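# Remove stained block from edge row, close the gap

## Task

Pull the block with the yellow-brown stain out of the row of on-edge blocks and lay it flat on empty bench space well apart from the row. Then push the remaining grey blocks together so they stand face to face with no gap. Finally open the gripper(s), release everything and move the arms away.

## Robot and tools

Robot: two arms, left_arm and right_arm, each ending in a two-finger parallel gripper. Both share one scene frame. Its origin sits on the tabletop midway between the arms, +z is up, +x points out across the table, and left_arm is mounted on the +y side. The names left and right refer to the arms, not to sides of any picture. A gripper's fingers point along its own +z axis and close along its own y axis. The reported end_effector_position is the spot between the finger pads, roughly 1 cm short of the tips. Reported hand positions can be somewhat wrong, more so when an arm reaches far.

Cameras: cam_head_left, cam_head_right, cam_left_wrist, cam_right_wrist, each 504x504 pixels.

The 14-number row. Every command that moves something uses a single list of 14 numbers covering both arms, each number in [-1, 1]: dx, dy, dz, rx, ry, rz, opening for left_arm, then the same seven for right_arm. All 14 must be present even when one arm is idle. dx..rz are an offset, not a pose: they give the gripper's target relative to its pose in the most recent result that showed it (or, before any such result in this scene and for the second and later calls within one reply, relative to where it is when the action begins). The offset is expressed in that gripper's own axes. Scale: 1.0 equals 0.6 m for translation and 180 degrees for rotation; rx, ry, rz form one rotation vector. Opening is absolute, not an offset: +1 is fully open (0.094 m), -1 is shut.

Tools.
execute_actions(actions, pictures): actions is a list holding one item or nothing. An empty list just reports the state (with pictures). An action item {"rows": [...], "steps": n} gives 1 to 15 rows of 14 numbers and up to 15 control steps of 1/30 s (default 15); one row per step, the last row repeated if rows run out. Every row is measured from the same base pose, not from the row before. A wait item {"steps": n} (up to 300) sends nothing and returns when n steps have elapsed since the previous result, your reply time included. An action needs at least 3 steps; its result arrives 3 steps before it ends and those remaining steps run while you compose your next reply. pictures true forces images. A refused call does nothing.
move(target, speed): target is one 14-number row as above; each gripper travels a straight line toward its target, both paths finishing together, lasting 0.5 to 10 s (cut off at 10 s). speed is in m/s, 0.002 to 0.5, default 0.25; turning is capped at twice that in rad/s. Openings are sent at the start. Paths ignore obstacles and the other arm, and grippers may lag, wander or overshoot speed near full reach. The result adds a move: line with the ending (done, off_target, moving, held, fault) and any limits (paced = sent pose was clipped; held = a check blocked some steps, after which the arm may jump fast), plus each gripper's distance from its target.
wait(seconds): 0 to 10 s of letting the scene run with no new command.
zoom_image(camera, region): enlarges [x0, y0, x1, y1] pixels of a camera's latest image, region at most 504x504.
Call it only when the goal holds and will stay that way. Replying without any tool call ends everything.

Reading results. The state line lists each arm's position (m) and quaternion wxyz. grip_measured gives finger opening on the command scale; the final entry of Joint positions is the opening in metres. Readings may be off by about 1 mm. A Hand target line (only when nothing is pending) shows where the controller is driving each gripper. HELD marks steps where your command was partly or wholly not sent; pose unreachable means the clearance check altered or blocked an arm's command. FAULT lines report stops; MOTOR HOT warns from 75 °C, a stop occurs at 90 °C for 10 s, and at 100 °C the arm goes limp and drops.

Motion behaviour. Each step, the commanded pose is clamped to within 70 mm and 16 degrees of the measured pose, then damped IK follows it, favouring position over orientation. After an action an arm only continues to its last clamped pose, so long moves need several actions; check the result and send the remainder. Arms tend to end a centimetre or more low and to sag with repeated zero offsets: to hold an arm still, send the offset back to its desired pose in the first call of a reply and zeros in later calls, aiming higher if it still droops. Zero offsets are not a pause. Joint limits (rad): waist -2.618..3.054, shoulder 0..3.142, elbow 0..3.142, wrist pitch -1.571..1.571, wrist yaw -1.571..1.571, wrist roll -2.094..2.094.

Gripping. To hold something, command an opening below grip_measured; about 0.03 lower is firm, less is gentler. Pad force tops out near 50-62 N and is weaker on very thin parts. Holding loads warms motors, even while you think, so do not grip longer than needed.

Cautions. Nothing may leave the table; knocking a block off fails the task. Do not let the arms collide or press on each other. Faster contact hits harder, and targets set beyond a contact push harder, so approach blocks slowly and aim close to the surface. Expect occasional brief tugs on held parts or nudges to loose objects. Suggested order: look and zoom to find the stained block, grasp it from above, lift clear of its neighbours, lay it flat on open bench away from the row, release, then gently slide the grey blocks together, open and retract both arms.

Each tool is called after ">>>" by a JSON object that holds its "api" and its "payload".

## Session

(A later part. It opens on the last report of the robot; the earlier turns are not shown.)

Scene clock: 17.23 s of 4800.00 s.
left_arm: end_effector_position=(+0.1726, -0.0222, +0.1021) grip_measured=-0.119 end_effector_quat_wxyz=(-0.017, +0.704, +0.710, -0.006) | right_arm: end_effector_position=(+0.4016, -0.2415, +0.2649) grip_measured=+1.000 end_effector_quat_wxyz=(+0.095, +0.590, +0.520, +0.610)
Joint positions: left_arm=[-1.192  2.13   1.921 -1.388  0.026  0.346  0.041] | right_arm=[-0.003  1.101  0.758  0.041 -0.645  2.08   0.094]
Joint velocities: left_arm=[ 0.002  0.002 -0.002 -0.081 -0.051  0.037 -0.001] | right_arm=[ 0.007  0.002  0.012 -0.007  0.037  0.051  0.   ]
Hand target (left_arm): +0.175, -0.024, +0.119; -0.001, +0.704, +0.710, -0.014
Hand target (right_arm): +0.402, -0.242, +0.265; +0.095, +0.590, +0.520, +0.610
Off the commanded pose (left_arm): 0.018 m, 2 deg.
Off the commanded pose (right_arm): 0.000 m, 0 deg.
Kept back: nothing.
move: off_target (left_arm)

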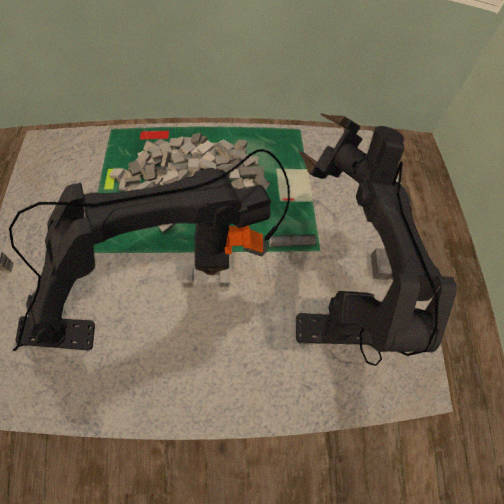

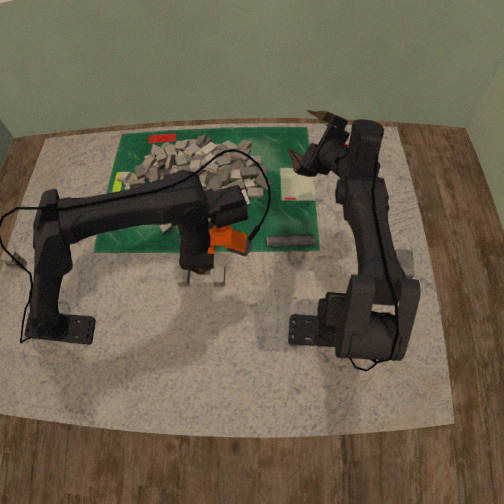

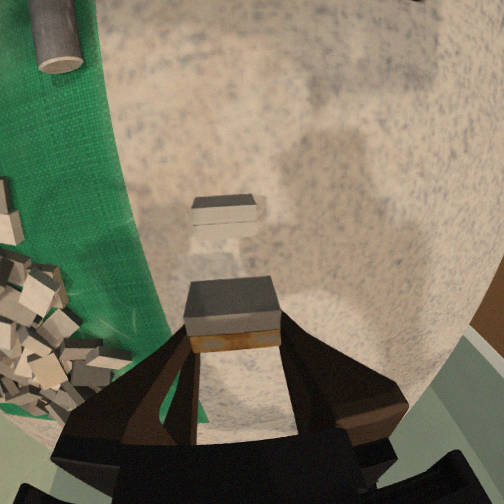

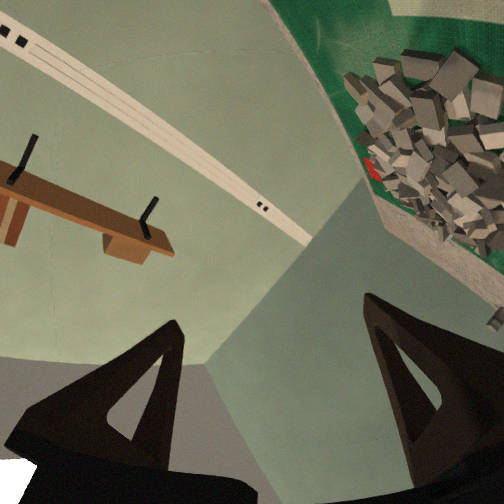

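>>> {"api": "move", "payload": {"target": [-0.008,0,0.128,0,0,0,-0.25,0,0,0,0,0,0,1], "speed": 0.05}}

>>> {"api": "move", "payload": {"target": [0,0,-0.003,0,0,0,0.4,0,0,0,0,0,0,1]}}

>>> {"api": "move", "payload": {"target": [0.028,0,-0.003,0,0,0,0.4,0,0,0,0,0,0,1], "speed": 0.04}}

Scene clock: 19.43 s of 4800.00 s.
left_arm: end_effector_position=(+0.1738, -0.0254, +0.0312) grip_measured=-0.119 end_effector_quat_wxyz=(-0.014, +0.704, +0.710, -0.007) | right_arm: end_effector_position=(+0.4016, -0.2415, +0.2649) grip_measured=+1.000 end_effector_quat_wxyz=(+0.095, +0.590, +0.520, +0.610)
Joint positions: left_arm=[-1.192  2.167  1.697 -1.12   0.026  0.346  0.041] | right_arm=[-0.003  1.101  0.758  0.041 -0.645  2.08   0.094]
Joint velocities: left_arm=[-0.012  0.017 -0.002  0.095 -0.051 -0.022 -0.001] | right_arm=[ 0.002  0.007 -0.012 -0.066  0.007  0.037  0.   ]
Hand target (left_arm): +0.171, -0.025, +0.025; -0.017, +0.704, +0.710, -0.006
Hand target (right_arm): +0.402, -0.242, +0.265; +0.095, +0.590, +0.520, +0.610
Off the commanded pose (left_arm): 0.007 m, 0 deg.
Off the commanded pose (right_arm): 0.000 m, 0 deg.
Kept back: nothing.
move: done

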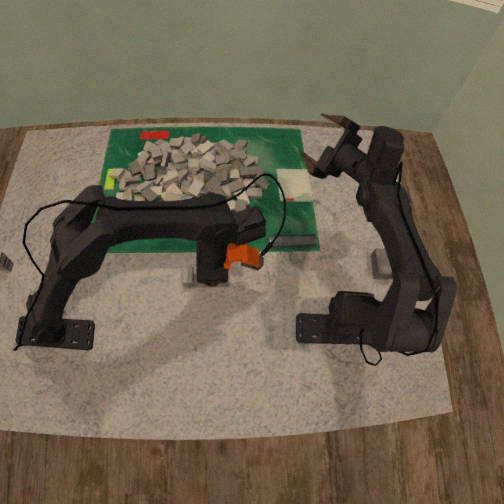

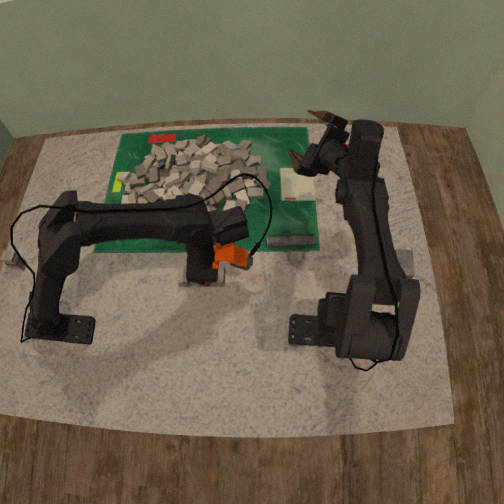

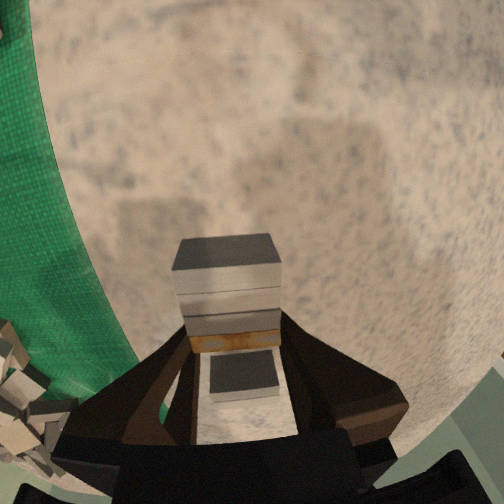

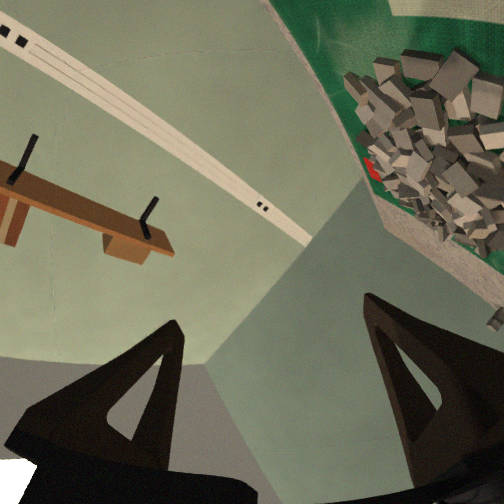

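Scene clock: 20.13 s of 4800.00 s.
left_arm: end_effector_position=(+0.1738, -0.0254, +0.0312) grip_measured=+0.397 end_effector_quat_wxyz=(-0.014, +0.704, +0.710, -0.007) | right_arm: end_effector_position=(+0.4016, -0.2415, +0.2649) grip_measured=+1.000 end_effector_quat_wxyz=(+0.095, +0.590, +0.520, +0.610)
Joint positions: left_arm=[-1.192  2.167  1.697 -1.12   0.026  0.346  0.066] | right_arm=[-0.003  1.101  0.758  0.041 -0.645  2.08   0.094]
Joint velocities: left_arm=[-0.017 -0.007 -0.017  0.037  0.022 -0.051 -0.   ] | right_arm=[-0.007  0.002  0.002  0.007  0.022 -0.051  0.   ]
Hand target (left_arm): +0.174, -0.025, +0.033; -0.014, +0.704, +0.710, -0.007
Hand target (right_arm): +0.402, -0.242, +0.265; +0.095, +0.590, +0.520, +0.610
Off the commanded pose (left_arm): 0.002 m, 0 deg.
Off the commanded pose (right_arm): 0.000 m, 0 deg.
Kept back: nothing.
move: done

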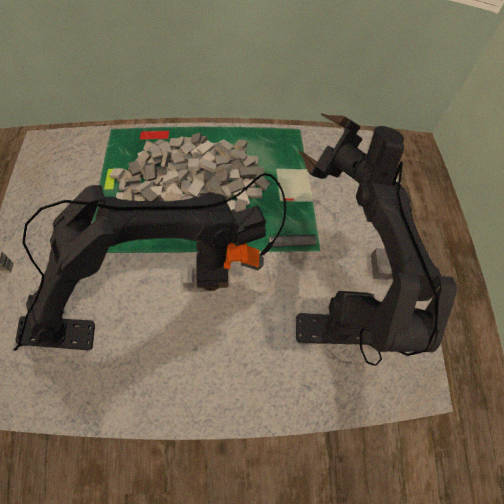

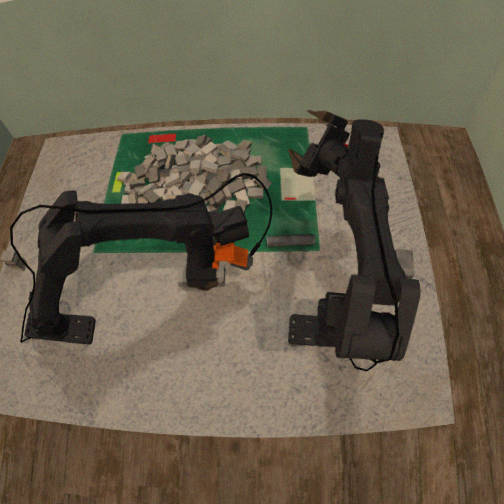

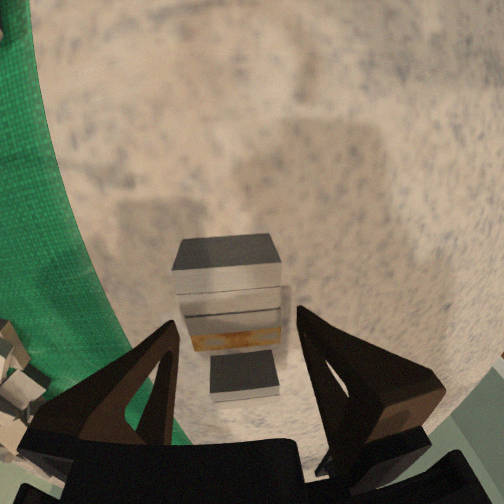

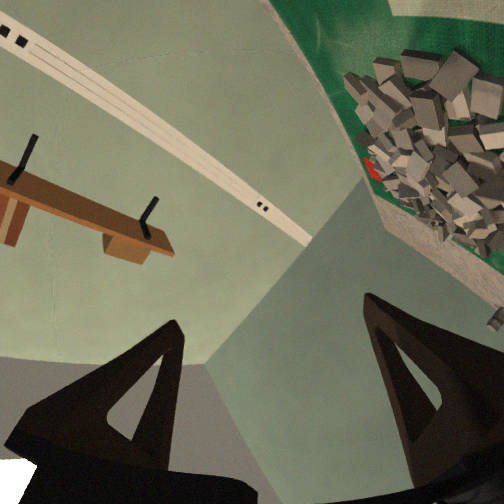

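Scene clock: 20.93 s of 4800.00 s.
left_arm: end_effector_position=(+0.1686, -0.0112, +0.0302) grip_measured=+0.397 end_effector_quat_wxyz=(-0.022, +0.705, +0.709, -0.004) | right_arm: end_effector_position=(+0.4016, -0.2415, +0.2649) grip_measured=+1.000 end_effector_quat_wxyz=(+0.095, +0.590, +0.520, +0.610)
Joint positions: left_arm=[-1.192  2.126  1.627 -1.109  0.026  0.349  0.066] | right_arm=[-0.003  1.101  0.758  0.041 -0.645  2.08   0.094]
Joint velocities: left_arm=[ 0.012  0.007 -0.002  0.051 -0.051 -0.051  0.   ] | right_arm=[0.007 0.002 0.007 0.007 0.022 0.022 0.   ]
Hand target (left_arm): +0.174, -0.009, +0.033; -0.014, +0.704, +0.710, -0.007
Hand target (right_arm): +0.402, -0.242, +0.265; +0.095, +0.590, +0.520, +0.610
Off the commanded pose (left_arm): 0.006 m, 1 deg.
Off the commanded pose (right_arm): 0.000 m, 0 deg.
Kept back: nothing.
move: done

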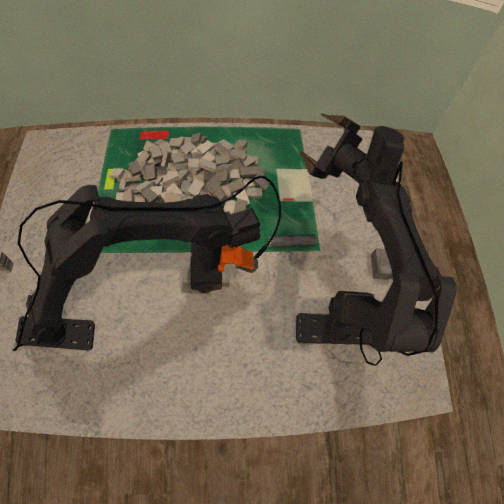

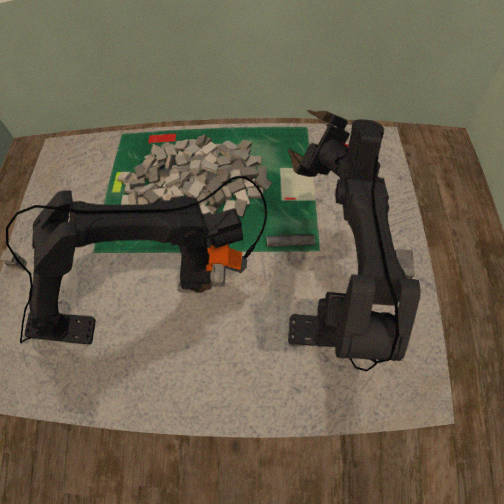

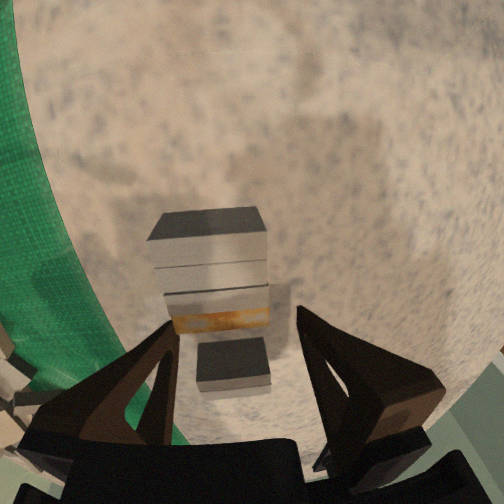

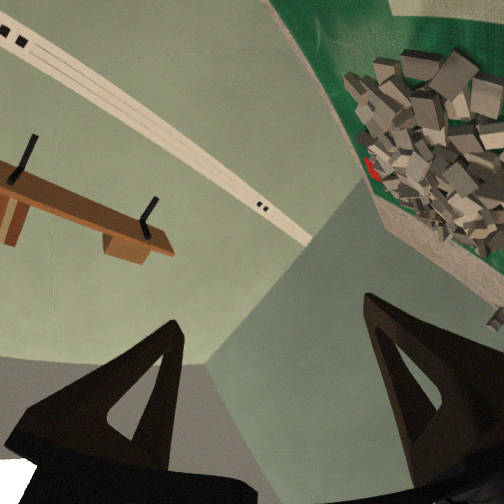

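>>> {"api": "move", "payload": {"target": [-0.004,0.022,-0.003,0,0,0,0.4,0,0,0,0,0,0,1], "speed": 0.04}}

>>> {"api": "move", "payload": {"target": [0,0,-0.003,0,0,0,-0.25,0,0,0,0,0,0,1]}}

>>> {"api": "move", "payload": {"target": [0,0,-0.15,0,0,0,-0.25,0,0,0,0,0,0,1], "speed": 0.06}}

Scene clock: 21.97 s of 4800.00 s.
left_arm: end_effector_position=(+0.1779, -0.0133, +0.0338) grip_measured=+0.397 end_effector_quat_wxyz=(-0.016, +0.704, +0.710, -0.007) | right_arm: end_effector_position=(+0.4016, -0.2415, +0.2649) grip_measured=+1.000 end_effector_quat_wxyz=(+0.095, +0.590, +0.520, +0.610)
Joint positions: left_arm=[-1.172  2.129  1.647 -1.111  0.026  0.366  0.066] | right_arm=[-0.003  1.101  0.758  0.041 -0.645  2.08   0.094]
Joint velocities: left_arm=[ 0.012 -0.012  0.002  0.007  0.022  0.051 -0.001] | right_arm=[ 0.002 -0.002 -0.017  0.051  0.051 -0.022  0.   ]
Hand target (left_arm): +0.182, -0.013, +0.032; -0.021, +0.705, +0.709, -0.004
Hand target (right_arm): +0.402, -0.242, +0.265; +0.095, +0.590, +0.520, +0.610
Off the commanded pose (left_arm): 0.005 m, 1 deg.
Off the commanded pose (right_arm): 0.000 m, 0 deg.
Kept back: nothing.
move: done

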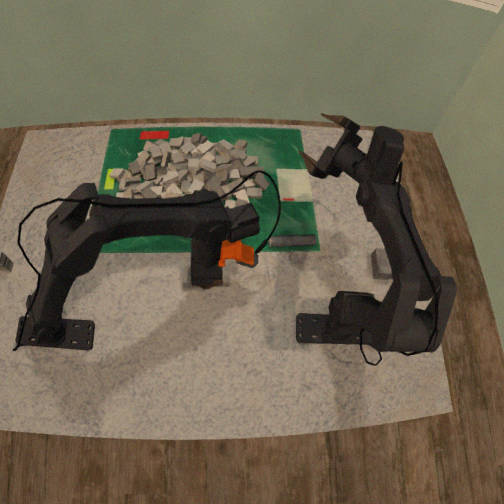

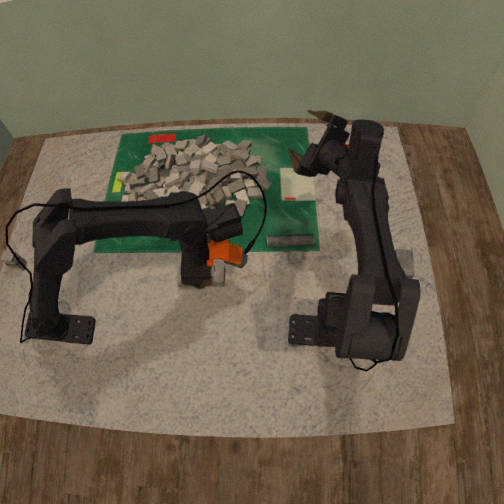

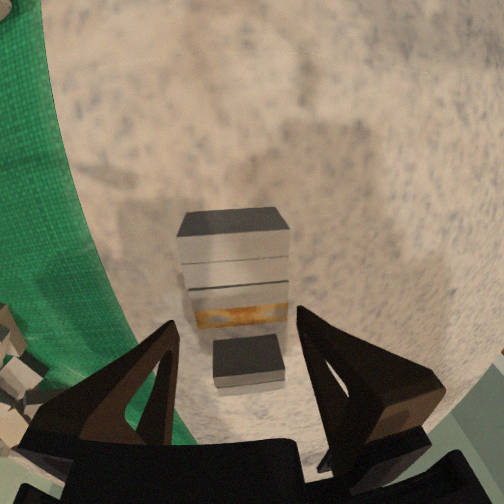

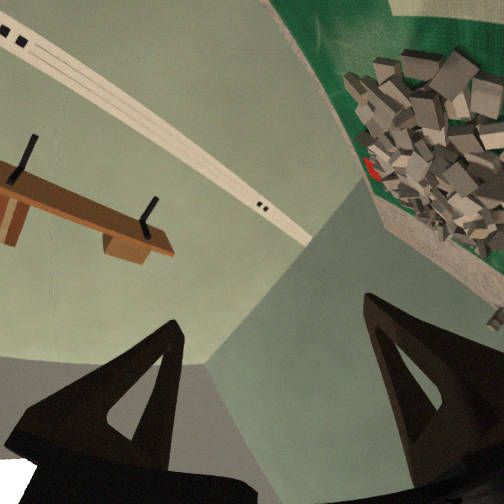

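Scene clock: 22.67 s of 4800.00 s.
left_arm: end_effector_position=(+0.1775, -0.0131, +0.0338) grip_measured=-0.247 end_effector_quat_wxyz=(-0.016, +0.704, +0.710, -0.008) | right_arm: end_effector_position=(+0.4016, -0.2415, +0.2649) grip_measured=+1.000 end_effector_quat_wxyz=(+0.095, +0.590, +0.520, +0.610)
Joint positions: left_arm=[-1.172  2.129  1.647 -1.113  0.027  0.366  0.035] | right_arm=[-0.003  1.101  0.758  0.041 -0.645  2.08   0.094]
Joint velocities: left_arm=[ 0.002  0.012  0.007  0.051  0.037 -0.022  0.   ] | right_arm=[-0.007  0.002 -0.007 -0.007 -0.022 -0.007  0.   ]
Hand target (left_arm): +0.178, -0.013, +0.036; -0.016, +0.704, +0.710, -0.007
Hand target (right_arm): +0.402, -0.242, +0.265; +0.095, +0.590, +0.520, +0.610
Off the commanded pose (left_arm): 0.002 m, 0 deg.
Off the commanded pose (right_arm): 0.000 m, 0 deg.
Kept back: nothing.
move: done

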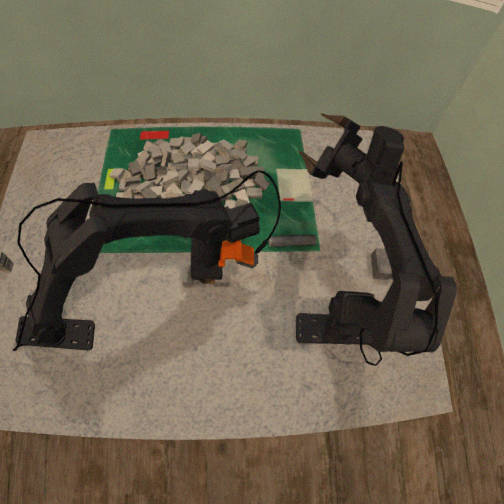

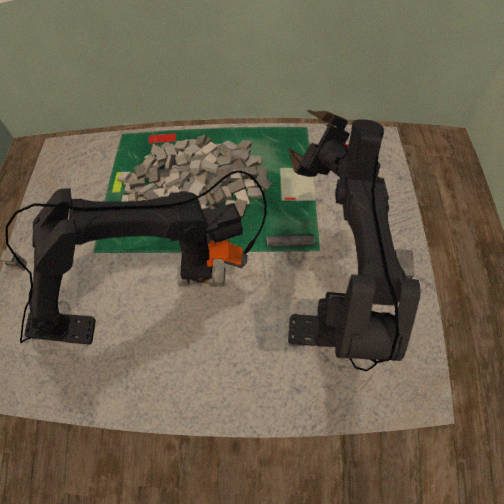

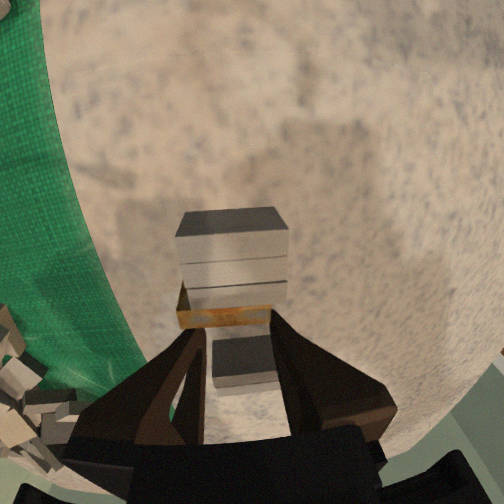

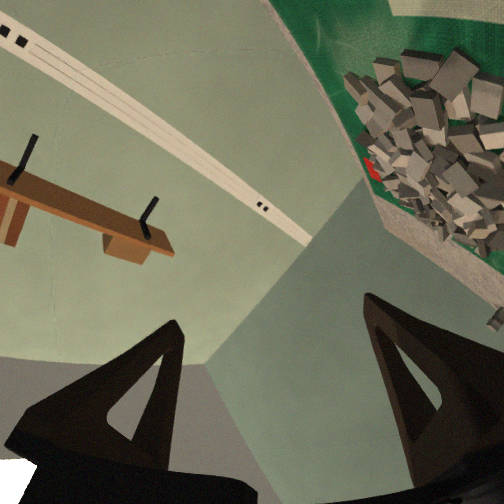

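Scene clock: 24.70 s of 4800.00 s.
left_arm: end_effector_position=(+0.1778, -0.0140, +0.1111) grip_measured=-0.247 end_effector_quat_wxyz=(-0.027, +0.704, +0.710, -0.003) | right_arm: end_effector_position=(+0.4016, -0.2415, +0.2649) grip_measured=+1.000 end_effector_quat_wxyz=(+0.095, +0.590, +0.520, +0.610)
Joint positions: left_arm=[-1.172  2.129  1.955 -1.444  0.027  0.366  0.035] | right_arm=[-0.003  1.101  0.758  0.041 -0.645  2.08   0.094]
Joint velocities: left_arm=[-0.002  0.017 -0.002 -0.051 -0.037 -0.007 -0.   ] | right_arm=[ 0.002 -0.017  0.012  0.022  0.037  0.007  0.   ]
Hand target (left_arm): +0.180, -0.015, +0.124; -0.016, +0.704, +0.710, -0.008
Hand target (right_arm): +0.402, -0.242, +0.265; +0.095, +0.590, +0.520, +0.610
Off the commanded pose (left_arm): 0.013 m, 1 deg.
Off the commanded pose (right_arm): 0.000 m, 0 deg.
Kept back: nothing.
move: off_target (left_arm)

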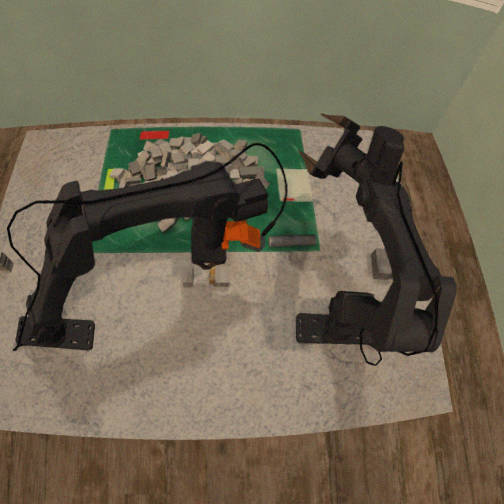

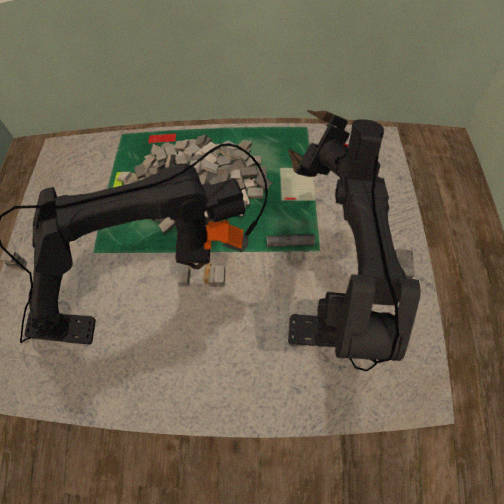

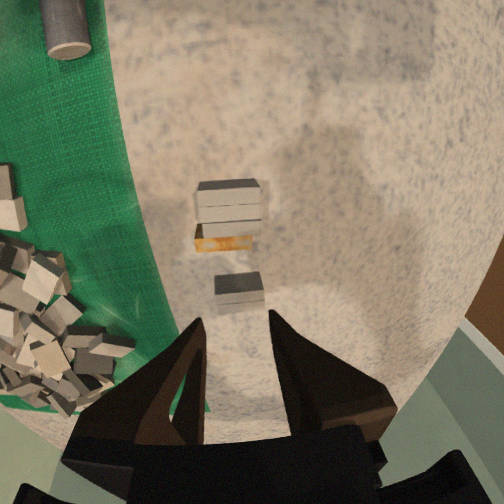

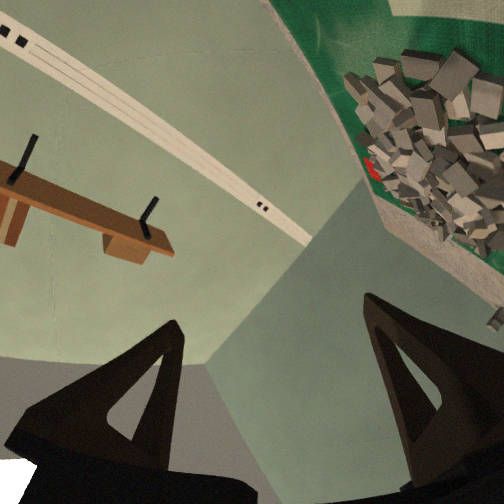

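>>> {"api": "move", "payload": {"target": [-0.012,-0.008,0.14,0,0,0,0.4,0,0,0,0,0,0,1], "speed": 0.07}}

Scene clock: 27.43 s of 4800.00 s.
left_arm: end_effector_position=(+0.1753, -0.0185, +0.0366) grip_measured=+0.397 end_effector_quat_wxyz=(-0.020, +0.704, +0.710, -0.006) | right_arm: end_effector_position=(+0.4016, -0.2415, +0.2649) grip_measured=+1.000 end_effector_quat_wxyz=(+0.095, +0.590, +0.520, +0.610)
Joint positions: left_arm=[-1.182  2.15   1.692 -1.144  0.027  0.356  0.066] | right_arm=[-0.003  1.101  0.758  0.041 -0.645  2.08   0.094]
Joint velocities: left_arm=[-0.002 -0.007 -0.002  0.051 -0.022  0.007  0.001] | right_arm=[ 0.007 -0.002 -0.002 -0.022  0.037 -0.081  0.   ]
Hand target (left_arm): +0.170, -0.018, +0.027; -0.028, +0.704, +0.710, -0.003
Hand target (right_arm): +0.402, -0.242, +0.265; +0.095, +0.590, +0.520, +0.610
Off the commanded pose (left_arm): 0.011 m, 1 deg.
Off the commanded pose (right_arm): 0.000 m, 0 deg.
Kept back: nothing.
move: off_target (left_arm)

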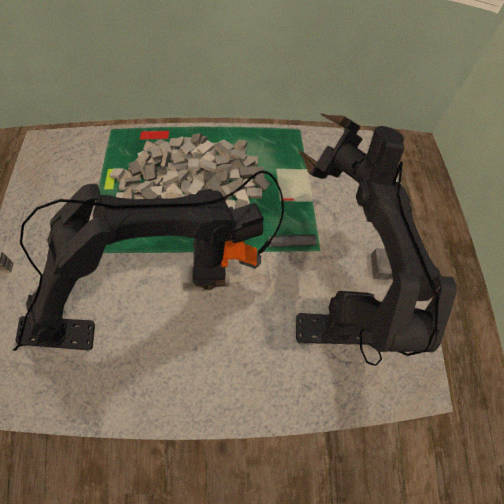

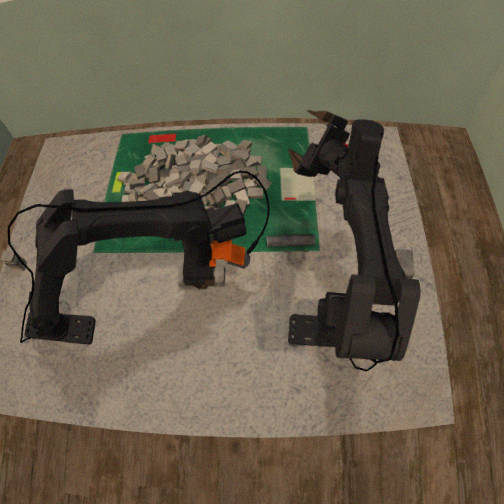

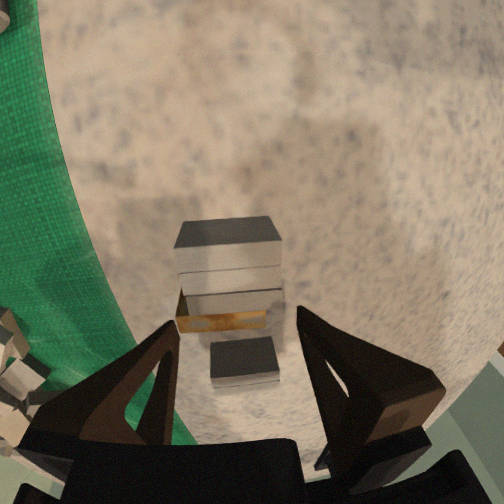

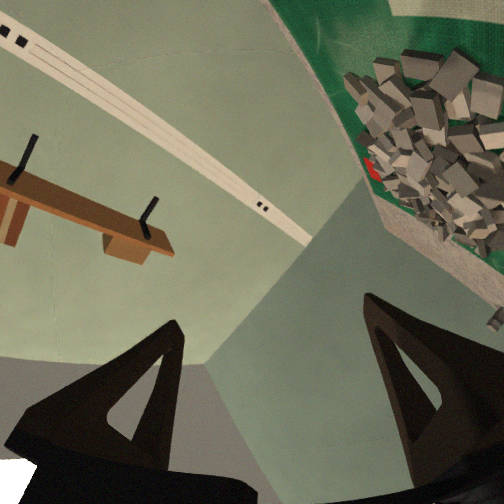

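>>> {"api": "move", "payload": {"target": [-0.018,0.024,0.012,0,0,0,0.4,0,0,0,0,0,0,1], "speed": 0.04}}

Scene clock: 28.47 s of 4800.00 s.
left_arm: end_effector_position=(+0.1844, -0.0263, +0.0295) grip_measured=+0.397 end_effector_quat_wxyz=(-0.020, +0.703, +0.711, -0.006) | right_arm: end_effector_position=(+0.4016, -0.2415, +0.2649) grip_measured=+1.000 end_effector_quat_wxyz=(+0.095, +0.590, +0.520, +0.610)
Joint positions: left_arm=[-1.168  2.199  1.741 -1.144  0.027  0.367  0.066] | right_arm=[-0.003  1.101  0.758  0.041 -0.645  2.08   0.094]
Joint velocities: left_arm=[-0.002  0.007 -0.002 -0.081 -0.022  0.037  0.001] | right_arm=[-0.007 -0.017  0.022  0.066 -0.022 -0.007  0.   ]
Hand target (left_arm): +0.190, -0.029, +0.029; -0.020, +0.704, +0.710, -0.006
Hand target (right_arm): +0.402, -0.242, +0.265; +0.095, +0.590, +0.520, +0.610
Off the commanded pose (left_arm): 0.006 m, 0 deg.
Off the commanded pose (right_arm): 0.000 m, 0 deg.
Kept back: nothing.
move: done

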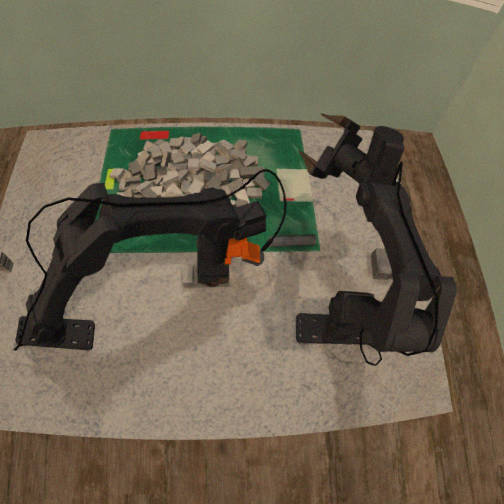

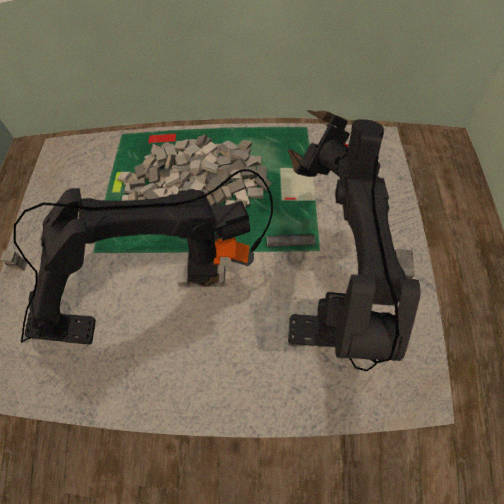

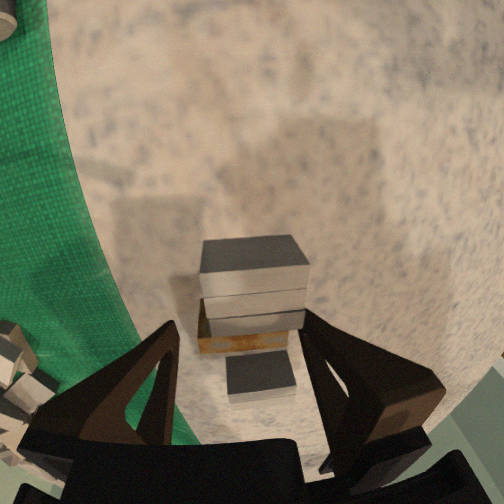

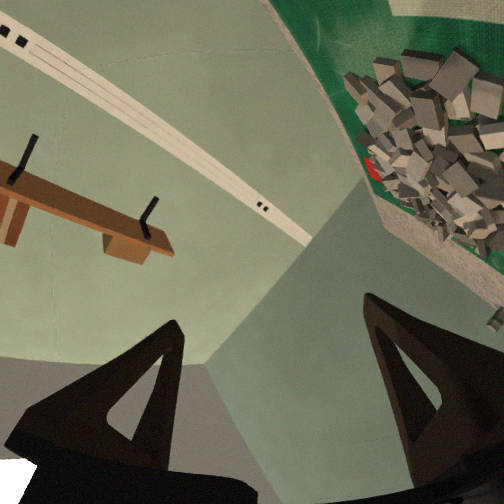

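>>> {"api": "move", "payload": {"target": [0.017,-0.008,-0.003,0,0,0,0.4,0,0,0,0,0,0,1], "speed": 0.03}}

Scene clock: 29.50 s of 4800.00 s.
left_arm: end_effector_position=(+0.1805, -0.0165, +0.0282) grip_measured=+0.397 end_effector_quat_wxyz=(-0.027, +0.703, +0.710, -0.003) | right_arm: end_effector_position=(+0.4016, -0.2415, +0.2649) grip_measured=+1.000 end_effector_quat_wxyz=(+0.095, +0.590, +0.520, +0.610)
Joint positions: left_arm=[-1.168  2.175  1.695 -1.14   0.027  0.368  0.066] | right_arm=[-0.003  1.101  0.758  0.041 -0.645  2.08   0.094]
Joint velocities: left_arm=[ 0.002  0.002  0.022  0.095 -0.051  0.051 -0.001] | right_arm=[-0.002  0.007 -0.002  0.007  0.037 -0.037  0.   ]
Hand target (left_arm): +0.179, -0.016, +0.032; -0.020, +0.703, +0.711, -0.006
Hand target (right_arm): +0.402, -0.242, +0.265; +0.095, +0.590, +0.520, +0.610
Off the commanded pose (left_arm): 0.004 m, 1 deg.
Off the commanded pose (right_arm): 0.000 m, 0 deg.
Kept back: nothing.
move: done

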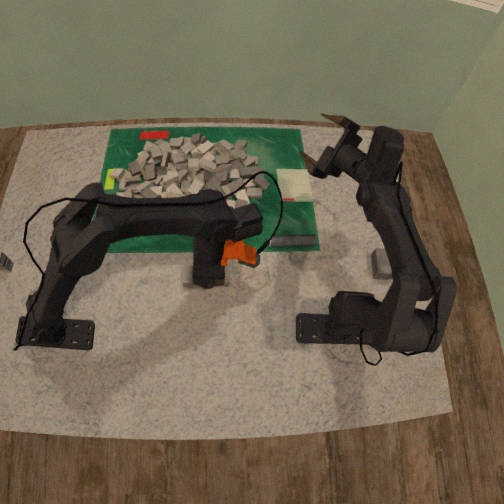

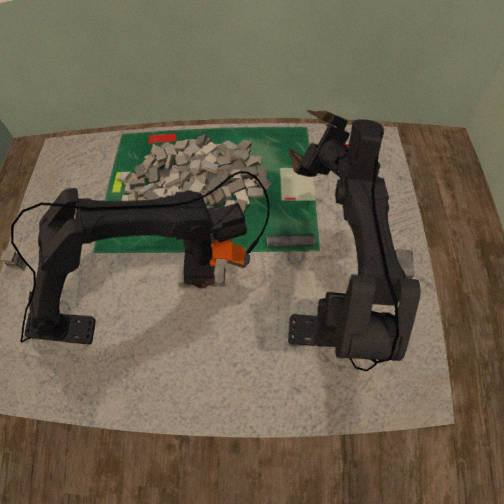

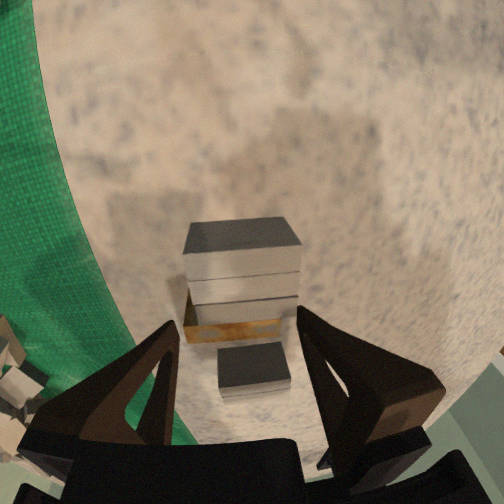

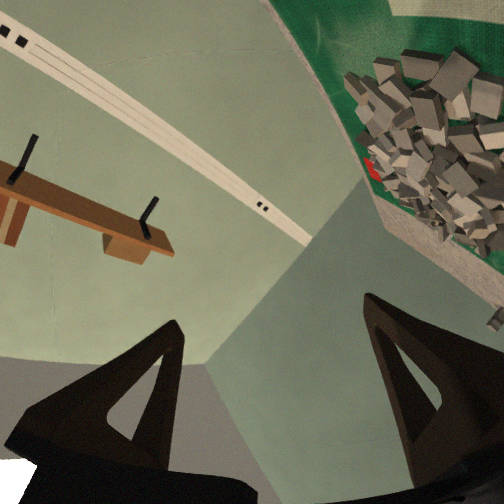

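Y at 322–342. Try.

>>> {"api": "move", "payload": {"target": [0,0,-0.003,0,0,0,-0.25,0,0,0,0,0,0,1]}}

>>> {"api": "move", "payload": {"target": [0,0,-0.15,0,0,0,-0.25,0,0,0,0,0,0,1], "speed": 0.06}}

Scene clock: 30.43 s of 4800.00 s.
left_arm: end_effector_position=(+0.1806, -0.0166, +0.0282) grip_measured=-0.150 end_effector_quat_wxyz=(-0.027, +0.703, +0.710, -0.003) | right_arm: end_effector_position=(+0.4016, -0.2415, +0.2649) grip_measured=+1.000 end_effector_quat_wxyz=(+0.095, +0.590, +0.520, +0.610)
Joint positions: left_arm=[-1.168  2.175  1.695 -1.139  0.027  0.368  0.04 ] | right_arm=[-0.003  1.101  0.758  0.041 -0.645  2.08   0.094]
Joint velocities: left_arm=[-0.012  0.002 -0.012  0.066  0.007  0.037 -0.   ] | right_arm=[ 0.022 -0.002  0.017  0.022  0.022  0.007  0.   ]
Hand target (left_arm): +0.181, -0.017, +0.030; -0.027, +0.703, +0.710, -0.003
Hand target (right_arm): +0.402, -0.242, +0.265; +0.095, +0.590, +0.520, +0.610
Off the commanded pose (left_arm): 0.002 m, 0 deg.
Off the commanded pose (right_arm): 0.000 m, 0 deg.
Kept back: nothing.
move: done

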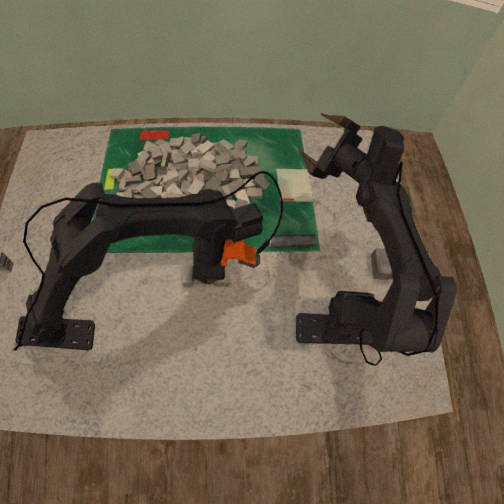

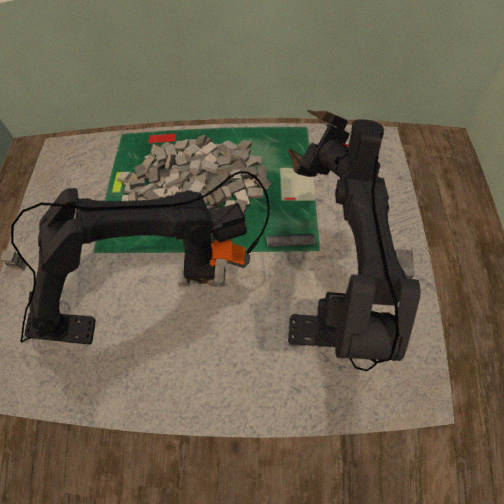

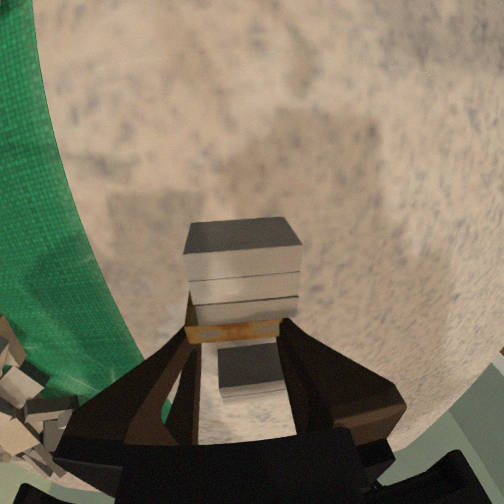

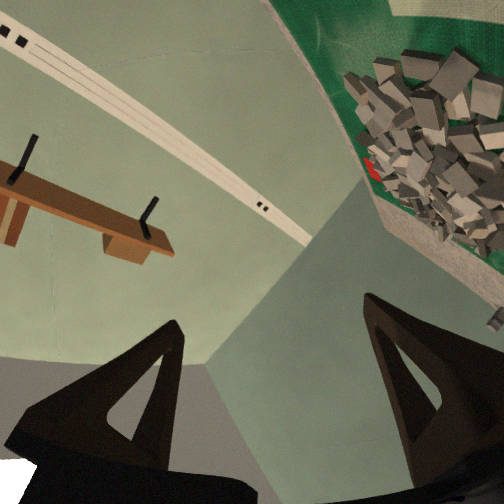

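Scene clock: 32.47 s of 4800.00 s.
left_arm: end_effector_position=(+0.1816, -0.0192, +0.1091) grip_measured=-0.150 end_effector_quat_wxyz=(-0.034, +0.703, +0.710, -0.000) | right_arm: end_effector_position=(+0.4016, -0.2415, +0.2649) grip_measured=+1.000 end_effector_quat_wxyz=(+0.095, +0.590, +0.520, +0.610)
Joint positions: left_arm=[-1.168  2.175  2.018 -1.476  0.027  0.368  0.04 ] | right_arm=[-0.003  1.101  0.758  0.041 -0.645  2.08   0.094]
Joint velocities: left_arm=[-0.017 -0.017 -0.012 -0.037 -0.022  0.022 -0.   ] | right_arm=[ 0.007 -0.007 -0.012 -0.051 -0.007  0.007  0.   ]
Hand target (left_arm): +0.184, -0.020, +0.118; -0.027, +0.703, +0.710, -0.003
Hand target (right_arm): +0.402, -0.242, +0.265; +0.095, +0.590, +0.520, +0.610
Off the commanded pose (left_arm): 0.009 m, 1 deg.
Off the commanded pose (right_arm): 0.000 m, 0 deg.
Kept back: nothing.
move: done

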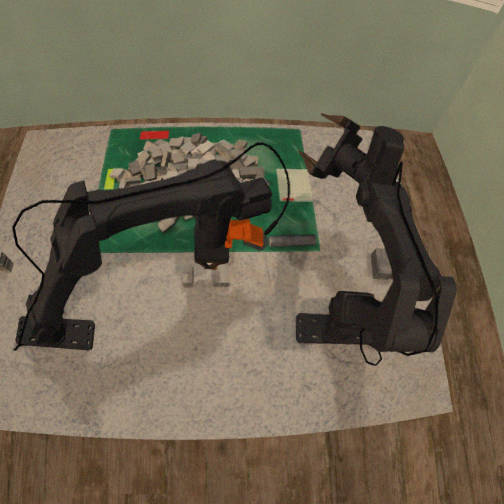

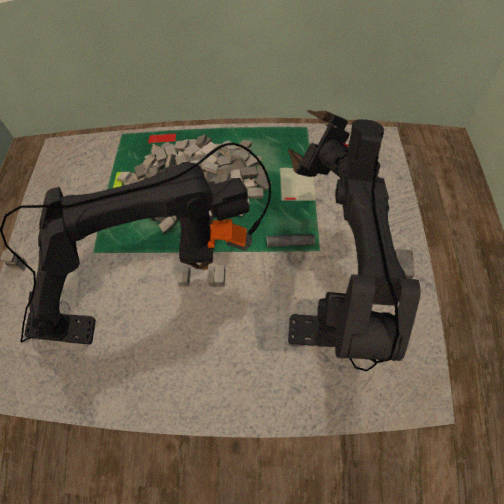

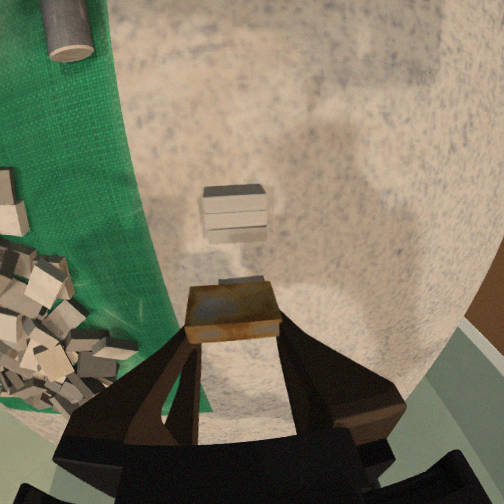

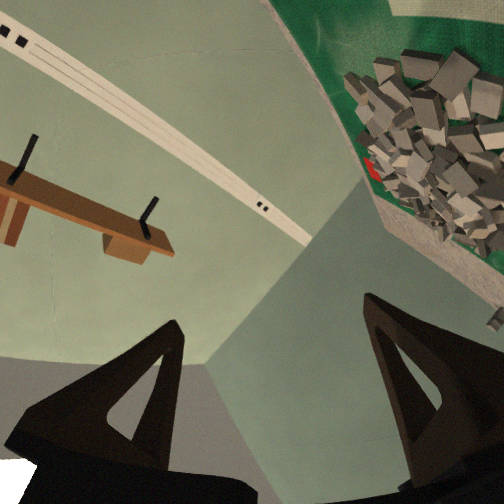

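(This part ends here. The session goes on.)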